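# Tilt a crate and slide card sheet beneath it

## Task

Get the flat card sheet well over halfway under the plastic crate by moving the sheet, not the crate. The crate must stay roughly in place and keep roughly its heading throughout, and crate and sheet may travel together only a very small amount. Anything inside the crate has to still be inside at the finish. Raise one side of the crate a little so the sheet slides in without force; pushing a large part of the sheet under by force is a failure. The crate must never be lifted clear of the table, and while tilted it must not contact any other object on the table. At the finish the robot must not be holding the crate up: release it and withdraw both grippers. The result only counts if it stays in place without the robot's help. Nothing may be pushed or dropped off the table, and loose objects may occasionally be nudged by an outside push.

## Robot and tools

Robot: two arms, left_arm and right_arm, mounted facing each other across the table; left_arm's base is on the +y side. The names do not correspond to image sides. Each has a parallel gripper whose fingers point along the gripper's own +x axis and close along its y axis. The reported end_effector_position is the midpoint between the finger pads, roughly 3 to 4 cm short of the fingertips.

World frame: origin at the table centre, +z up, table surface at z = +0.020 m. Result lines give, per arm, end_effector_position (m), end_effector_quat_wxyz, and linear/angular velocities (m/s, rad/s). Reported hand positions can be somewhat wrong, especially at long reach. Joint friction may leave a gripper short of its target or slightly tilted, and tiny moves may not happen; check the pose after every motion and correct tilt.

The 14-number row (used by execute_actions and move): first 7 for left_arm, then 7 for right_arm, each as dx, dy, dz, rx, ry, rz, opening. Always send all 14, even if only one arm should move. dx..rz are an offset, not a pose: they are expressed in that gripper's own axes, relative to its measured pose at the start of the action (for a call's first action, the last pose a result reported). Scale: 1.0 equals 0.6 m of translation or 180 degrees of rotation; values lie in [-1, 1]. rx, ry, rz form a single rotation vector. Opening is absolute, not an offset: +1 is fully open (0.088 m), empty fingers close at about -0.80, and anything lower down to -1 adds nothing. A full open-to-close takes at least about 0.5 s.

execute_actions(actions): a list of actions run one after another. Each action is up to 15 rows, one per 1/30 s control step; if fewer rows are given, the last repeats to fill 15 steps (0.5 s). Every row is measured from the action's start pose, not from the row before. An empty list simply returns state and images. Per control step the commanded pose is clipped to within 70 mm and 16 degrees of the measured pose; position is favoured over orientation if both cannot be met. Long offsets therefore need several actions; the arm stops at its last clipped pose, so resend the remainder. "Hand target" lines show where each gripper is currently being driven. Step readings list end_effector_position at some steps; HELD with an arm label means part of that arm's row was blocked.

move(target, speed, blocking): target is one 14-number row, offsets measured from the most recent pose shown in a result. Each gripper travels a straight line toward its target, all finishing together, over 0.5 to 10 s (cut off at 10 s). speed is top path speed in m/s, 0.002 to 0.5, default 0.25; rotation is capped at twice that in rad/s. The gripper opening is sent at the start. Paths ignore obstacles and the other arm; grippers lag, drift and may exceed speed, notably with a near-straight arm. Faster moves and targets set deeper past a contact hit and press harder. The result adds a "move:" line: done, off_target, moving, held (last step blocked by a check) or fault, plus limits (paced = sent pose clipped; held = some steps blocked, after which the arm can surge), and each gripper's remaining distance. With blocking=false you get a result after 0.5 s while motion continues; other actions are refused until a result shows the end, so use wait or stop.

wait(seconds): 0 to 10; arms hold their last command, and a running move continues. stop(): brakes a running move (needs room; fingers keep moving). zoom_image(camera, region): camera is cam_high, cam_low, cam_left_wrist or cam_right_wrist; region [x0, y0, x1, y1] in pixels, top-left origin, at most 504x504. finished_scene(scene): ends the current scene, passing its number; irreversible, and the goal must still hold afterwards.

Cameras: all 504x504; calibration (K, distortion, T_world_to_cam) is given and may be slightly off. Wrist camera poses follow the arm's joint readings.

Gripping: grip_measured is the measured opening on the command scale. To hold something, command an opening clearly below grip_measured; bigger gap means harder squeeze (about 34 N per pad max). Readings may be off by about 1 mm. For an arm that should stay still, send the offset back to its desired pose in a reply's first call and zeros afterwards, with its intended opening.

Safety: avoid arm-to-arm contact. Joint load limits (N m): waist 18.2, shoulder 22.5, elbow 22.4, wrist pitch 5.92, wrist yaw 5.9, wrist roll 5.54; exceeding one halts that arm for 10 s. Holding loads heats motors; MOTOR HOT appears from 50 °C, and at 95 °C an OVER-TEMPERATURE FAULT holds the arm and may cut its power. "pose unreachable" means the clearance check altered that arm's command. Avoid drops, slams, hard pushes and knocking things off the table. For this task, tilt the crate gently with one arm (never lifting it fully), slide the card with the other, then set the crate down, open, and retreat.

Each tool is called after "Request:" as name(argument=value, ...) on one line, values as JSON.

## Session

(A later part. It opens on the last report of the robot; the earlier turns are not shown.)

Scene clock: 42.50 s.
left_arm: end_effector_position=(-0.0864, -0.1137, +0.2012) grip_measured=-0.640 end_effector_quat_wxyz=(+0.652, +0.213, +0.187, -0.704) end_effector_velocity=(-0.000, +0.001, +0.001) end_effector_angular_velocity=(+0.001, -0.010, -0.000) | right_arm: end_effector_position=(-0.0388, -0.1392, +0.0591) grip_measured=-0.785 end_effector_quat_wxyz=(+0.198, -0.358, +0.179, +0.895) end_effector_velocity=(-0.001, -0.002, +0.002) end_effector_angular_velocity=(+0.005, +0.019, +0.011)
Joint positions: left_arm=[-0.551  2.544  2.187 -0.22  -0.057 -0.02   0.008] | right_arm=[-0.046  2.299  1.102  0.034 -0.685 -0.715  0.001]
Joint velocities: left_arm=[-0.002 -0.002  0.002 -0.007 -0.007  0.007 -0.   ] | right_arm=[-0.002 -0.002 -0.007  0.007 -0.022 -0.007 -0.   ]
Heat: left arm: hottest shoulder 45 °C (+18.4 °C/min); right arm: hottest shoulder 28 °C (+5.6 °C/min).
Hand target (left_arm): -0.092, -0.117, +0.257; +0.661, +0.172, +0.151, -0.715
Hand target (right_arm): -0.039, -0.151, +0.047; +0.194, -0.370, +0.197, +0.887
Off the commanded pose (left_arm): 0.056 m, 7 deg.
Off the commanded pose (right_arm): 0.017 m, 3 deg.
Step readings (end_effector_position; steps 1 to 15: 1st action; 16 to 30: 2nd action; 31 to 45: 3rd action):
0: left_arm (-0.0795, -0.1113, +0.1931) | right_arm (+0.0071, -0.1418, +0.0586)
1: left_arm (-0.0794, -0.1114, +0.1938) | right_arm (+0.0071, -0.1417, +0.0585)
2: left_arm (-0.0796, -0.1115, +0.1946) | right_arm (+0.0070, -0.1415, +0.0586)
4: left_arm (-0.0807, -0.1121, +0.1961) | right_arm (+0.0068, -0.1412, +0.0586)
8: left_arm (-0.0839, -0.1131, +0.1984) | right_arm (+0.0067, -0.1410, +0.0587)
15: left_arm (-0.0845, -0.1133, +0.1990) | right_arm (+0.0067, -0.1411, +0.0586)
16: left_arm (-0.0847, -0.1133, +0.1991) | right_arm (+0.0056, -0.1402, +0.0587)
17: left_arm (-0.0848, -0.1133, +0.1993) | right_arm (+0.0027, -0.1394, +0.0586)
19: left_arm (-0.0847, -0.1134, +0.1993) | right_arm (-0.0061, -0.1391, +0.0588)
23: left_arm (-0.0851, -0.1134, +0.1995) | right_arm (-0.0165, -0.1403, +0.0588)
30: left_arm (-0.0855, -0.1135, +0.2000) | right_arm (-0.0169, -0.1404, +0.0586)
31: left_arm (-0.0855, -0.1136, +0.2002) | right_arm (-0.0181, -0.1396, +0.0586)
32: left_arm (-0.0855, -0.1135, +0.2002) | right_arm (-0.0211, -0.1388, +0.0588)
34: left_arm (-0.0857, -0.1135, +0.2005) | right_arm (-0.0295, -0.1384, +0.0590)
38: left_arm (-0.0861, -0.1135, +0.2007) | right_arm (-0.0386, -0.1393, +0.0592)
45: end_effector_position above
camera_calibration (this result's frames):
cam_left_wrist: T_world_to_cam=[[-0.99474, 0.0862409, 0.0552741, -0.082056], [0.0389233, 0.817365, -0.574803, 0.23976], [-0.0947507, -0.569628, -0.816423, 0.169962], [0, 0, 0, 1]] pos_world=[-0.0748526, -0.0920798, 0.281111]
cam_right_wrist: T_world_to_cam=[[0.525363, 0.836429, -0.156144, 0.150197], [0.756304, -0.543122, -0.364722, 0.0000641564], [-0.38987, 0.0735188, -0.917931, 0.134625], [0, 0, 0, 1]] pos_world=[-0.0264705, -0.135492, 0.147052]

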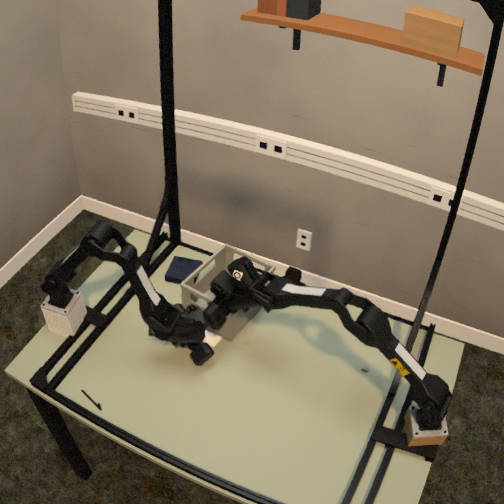

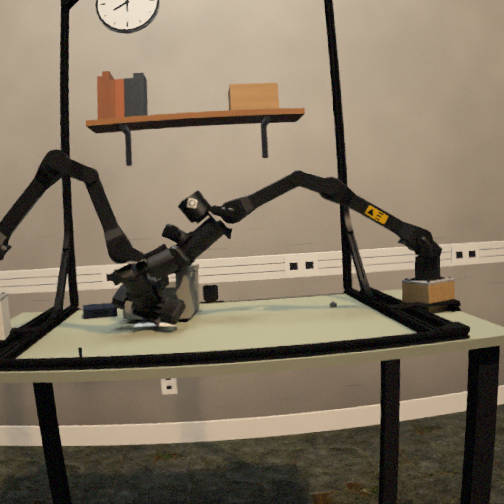

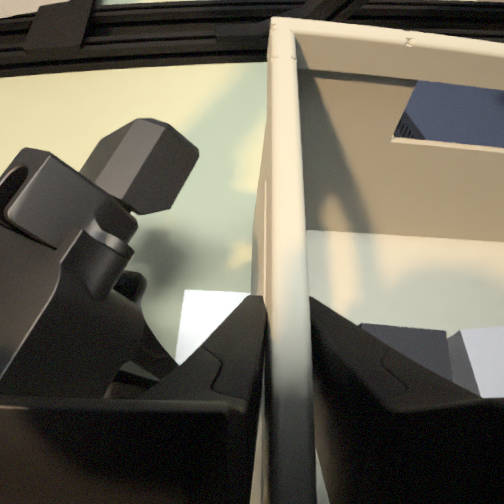

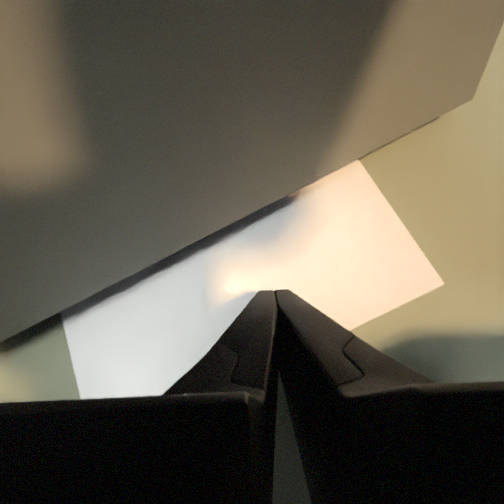

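Request:
execute_actions(actions=[[[-0.035,-0.003,0.075,0,-0.03,0,-1,-0.025,0.005,0.015,0,0,0,-1]],[[-0.015,0,0.045,0,-0.02,0,-1,-0.08,-0.01,-0.06,0,0,0,-1]],[[-0.008,0,0.032,0,-0.015,0,-1,-0.09,0,-0.05,0,0,0,-1]],[[0,0,0.02,0,-0.008,0,-1,-0.09,0.03,-0.03,0,0,0,-1]],[[0.006,0,0.006,0,0,0,-1,0,0,0,0,0,0,-1]],[[0,0,0,0,0,0,0.3,0,0,0,0,0,0,-1]]])

Request:
move(target=[-0.35,0,0.03,0,0,0,0.3,0,0,0,0,0,0,-1])

Scene clock: 50.23 s.
left_arm: end_effector_position=(-0.0807, -0.1122, +0.1854) grip_measured=+0.291 end_effector_quat_wxyz=(+0.649, +0.227, +0.213, -0.694) end_effector_velocity=(-0.003, +0.004, -0.003) end_effector_angular_velocity=(+0.022, -0.001, +0.003) | right_arm: end_effector_position=(+0.1074, -0.2275, +0.1166) grip_measured=-0.785 end_effector_quat_wxyz=(+0.195, -0.360, +0.206, +0.889) end_effector_velocity=(+0.001, -0.002, -0.000) end_effector_angular_velocity=(-0.004, -0.006, +0.003)
Joint positions: left_arm=[-0.542  2.576  2.225 -0.283 -0.051 -0.039  0.053] | right_arm=[-0.514  2.002  0.94  -0.561 -0.765 -1.315  0.001]
Joint velocities: left_arm=[-0.007 -0.002 -0.002 -0.022 -0.007 -0.007  0.003] | right_arm=[-0.002 -0.002 -0.002 -0.007  0.007 -0.007  0.   ]
Heat: left arm: hottest shoulder 50 °C (+21.5 °C/min); right arm: hottest shoulder 29 °C (+6.0 °C/min). Fold the left arm in close to its base before you think long.
Hand target (left_arm): -0.081, -0.112, +0.185; +0.649, +0.227, +0.213, -0.694
Hand target (right_arm): +0.107, -0.228, +0.117; +0.195, -0.360, +0.206, +0.889
Off the commanded pose (left_arm): 0.000 m, 0 deg.
Off the commanded pose (right_arm): 0.000 m, 0 deg.
MOTOR HOT: a motor of the left arm reached 50 °C. Now the hottest motor of the left arm, joint 2 (shoulder), reports 50 °C. The temperature limit of the motors' drives, at which the controller stops that arm, is 95 °C. To cool a motor, set the load down, stop pushing, or move to a pose that needs little force.
Step readings (end_effector_position; steps 1 to 15: 1st action; 16 to 30: 2nd action; 31 to 45: 3rd action; 46 to 60: 4th action; 61 to 75: 5th action; 76 to 90: 6th action):
0: left_arm (-0.0879, -0.1139, +0.2027) | right_arm (-0.0396, -0.1392, +0.0593)
1: left_arm (-0.0879, -0.1139, +0.2027) | right_arm (-0.0394, -0.1389, +0.0619)
2: left_arm (-0.0877, -0.1137, +0.2024) | right_arm (-0.0387, -0.1406, +0.0631)
4: left_arm (-0.0872, -0.1132, +0.2015) | right_arm (-0.0375, -0.1425, +0.0651)
8: left_arm (-0.0869, -0.1129, +0.2011) | right_arm (-0.0365, -0.1417, +0.0697)
15: left_arm (-0.0869, -0.1127, +0.2010) | right_arm (-0.0362, -0.1416, +0.0716)
16: left_arm (-0.0867, -0.1127, +0.2010) | right_arm (-0.0341, -0.1450, +0.0725)
17: left_arm (-0.0866, -0.1126, +0.2006) | right_arm (-0.0261, -0.1502, +0.0734)
19: left_arm (-0.0863, -0.1125, +0.2003) | right_arm (-0.0039, -0.1568, +0.0737)
23: left_arm (-0.0860, -0.1124, +0.2002) | right_arm (+0.0195, -0.1603, +0.0741)
30: left_arm (-0.0860, -0.1124, +0.2002) | right_arm (+0.0196, -0.1627, +0.0764)
31: left_arm (-0.0860, -0.1123, +0.1993) | right_arm (+0.0219, -0.1664, +0.0783)
32: left_arm (-0.0857, -0.1123, +0.1989) | right_arm (+0.0298, -0.1730, +0.0802)
34: left_arm (-0.0853, -0.1121, +0.1981) | right_arm (+0.0508, -0.1811, +0.0839)
38: left_arm (-0.0852, -0.1122, +0.1976) | right_arm (+0.0721, -0.1865, +0.0888)
45: left_arm (-0.0849, -0.1121, +0.1975) | right_arm (+0.0716, -0.1917, +0.0895)
46: left_arm (-0.0849, -0.1121, +0.1957) | right_arm (+0.0729, -0.1950, +0.0924)
47: left_arm (-0.0849, -0.1122, +0.1950) | right_arm (+0.0782, -0.2032, +0.0960)
49: left_arm (-0.0839, -0.1123, +0.1937) | right_arm (+0.0923, -0.2149, +0.1047)
53: left_arm (-0.0824, -0.1121, +0.1910) | right_arm (+0.1076, -0.2221, +0.1152)
60: left_arm (-0.0820, -0.1120, +0.1904) | right_arm (+0.1074, -0.2274, +0.1166)
61: left_arm (-0.0820, -0.1118, +0.1885) | right_arm (+0.1074, -0.2275, +0.1166)
62: left_arm (-0.0815, -0.1118, +0.1872) | right_arm (+0.1074, -0.2275, +0.1166)
64: left_arm (-0.0808, -0.1120, +0.1857) | right_arm (+0.1075, -0.2275, +0.1165)
68: left_arm (-0.0808, -0.1122, +0.1856) | right_arm (+0.1075, -0.2275, +0.1165)
75: left_arm (-0.0808, -0.1122, +0.1854) | right_arm (+0.1074, -0.2275, +0.1166)
76: left_arm (-0.0808, -0.1121, +0.1854) | right_arm (+0.1074, -0.2275, +0.1166)
77: left_arm (-0.0808, -0.1121, +0.1853) | right_arm (+0.1074, -0.2275, +0.1166)
79: left_arm (-0.0808, -0.1120, +0.1852) | right_arm (+0.1074, -0.2275, +0.1166)
83: left_arm (-0.0807, -0.1122, +0.1853) | right_arm (+0.1074, -0.2275, +0.1166)
90: end_effector_position above
camera_calibration (this result's frames):
cam_left_wrist: T_world_to_cam=[[-0.995129, 0.0681433, 0.0712379, -0.0807494], [0.0204698, 0.849709, -0.526854, 0.222497], [-0.0964331, -0.52283, -0.846965, 0.169265], [0, 0, 0, 1]] pos_world=[-0.0685879, -0.0950586, 0.266337]
cam_right_wrist: T_world_to_cam=[[0.537234, 0.818831, -0.202226, 0.156268], [0.746707, -0.573237, -0.337385, -0.146569], [-0.392184, 0.0302515, -0.919389, 0.241468], [0, 0, 0, 1]] pos_world=[0.120192, -0.219281, 0.204154]

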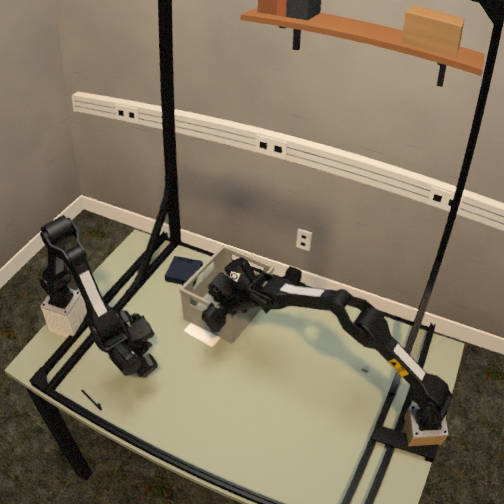

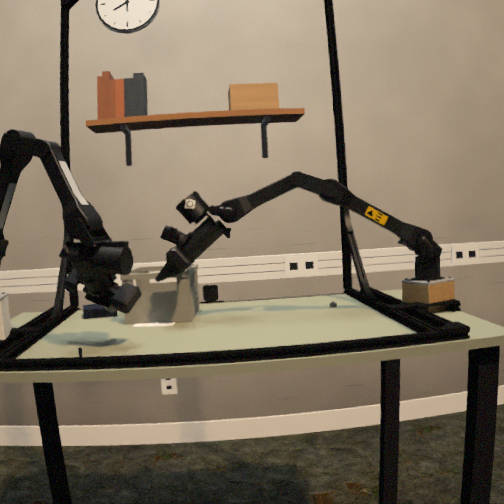

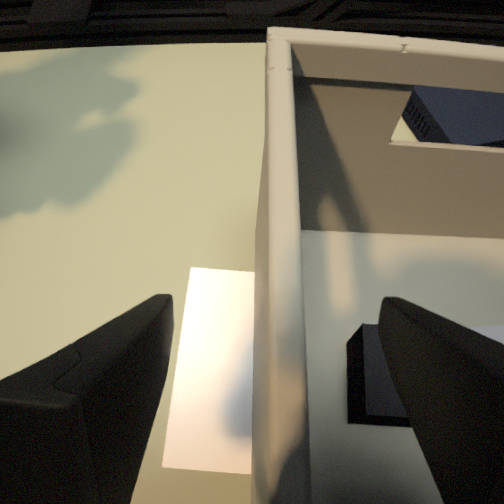

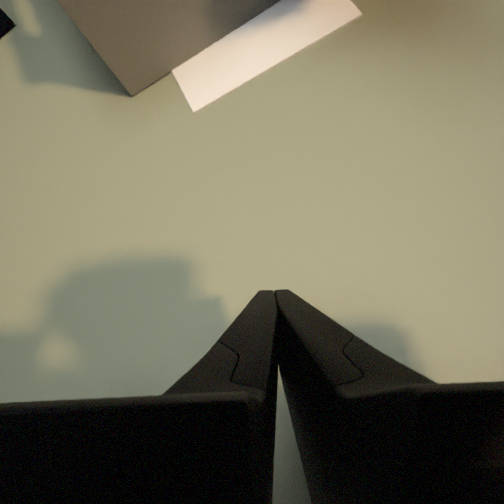

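Scene clock: 51.77 s.
left_arm: end_effector_position=(-0.0690, +0.0411, +0.3222) grip_measured=+0.300 end_effector_quat_wxyz=(+0.648, +0.230, +0.213, -0.694) end_effector_velocity=(+0.005, +0.001, -0.001) end_effector_angular_velocity=(+0.006, -0.008, +0.024) | right_arm: end_effector_position=(+0.1074, -0.2275, +0.1166) grip_measured=-0.785 end_effector_quat_wxyz=(+0.195, -0.360, +0.206, +0.889) end_effector_velocity=(-0.001, -0.002, -0.000) end_effector_angular_velocity=(-0.004, +0.010, +0.002)
Joint positions: left_arm=[-0.563  1.833  1.579 -0.384 -0.067 -0.047  0.054] | right_arm=[-0.514  2.002  0.94  -0.561 -0.765 -1.315  0.001]
Joint velocities: left_arm=[ 0.002 -0.002 -0.002 -0.007 -0.022 -0.007 -0.   ] | right_arm=[-0.002  0.002 -0.002 -0.007 -0.007 -0.007 -0.   ]
Heat: left arm: hottest shoulder 50 °C (+20.9 °C/min); right arm: hottest shoulder 29 °C (+5.8 °C/min). Fold the left arm in close to its base before you think long.
Hand target (left_arm): -0.070, +0.045, +0.325; +0.649, +0.227, +0.213, -0.694
Hand target (right_arm): +0.107, -0.228, +0.117; +0.195, -0.360, +0.206, +0.889
Off the commanded pose (left_arm): 0.006 m, 0 deg.
Off the commanded pose (right_arm): 0.000 m, 0 deg.
MOTOR HOT: still on. Now the hottest motor of the left arm, joint 2 (shoulder), reports 50 °C; a drive's own limit is 95 °C.
move: done
camera_calibration (this result's frames):
cam_left_wrist: T_world_to_cam=[[-0.995189, 0.0708866, 0.0676282, -0.0882387], [0.0251016, 0.851729, -0.523381, 0.163212], [-0.0947016, -0.519165, -0.849411, 0.367153], [0, 0, 0, 1]] pos_world=[-0.0571411, 0.0578558, 0.403254]
cam_right_wrist: T_world_to_cam=[[0.537234, 0.818831, -0.202226, 0.156268], [0.746707, -0.573237, -0.337385, -0.146569], [-0.392184, 0.0302515, -0.919389, 0.241468], [0, 0, 0, 1]] pos_world=[0.120192, -0.219281, 0.204154]

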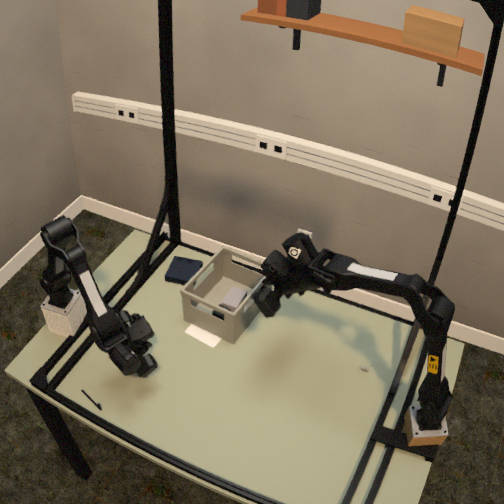

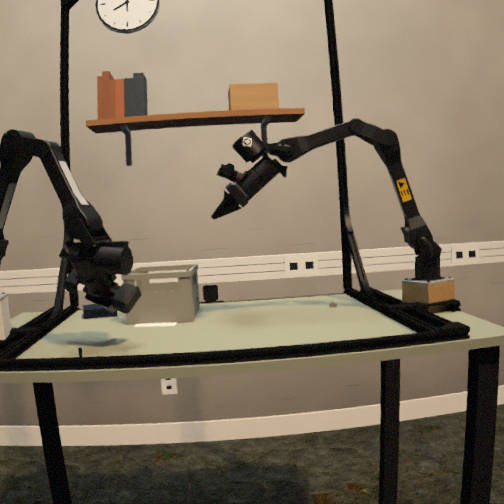

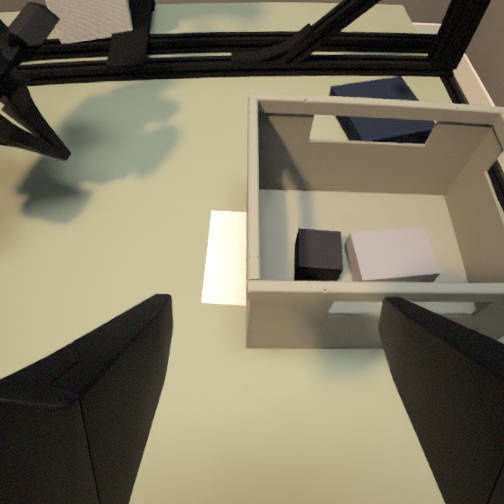

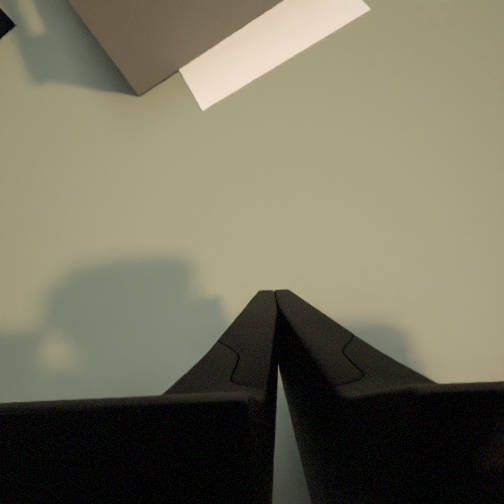

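Request:
finished_scene(scene=2)

The scene is finished: the task was done.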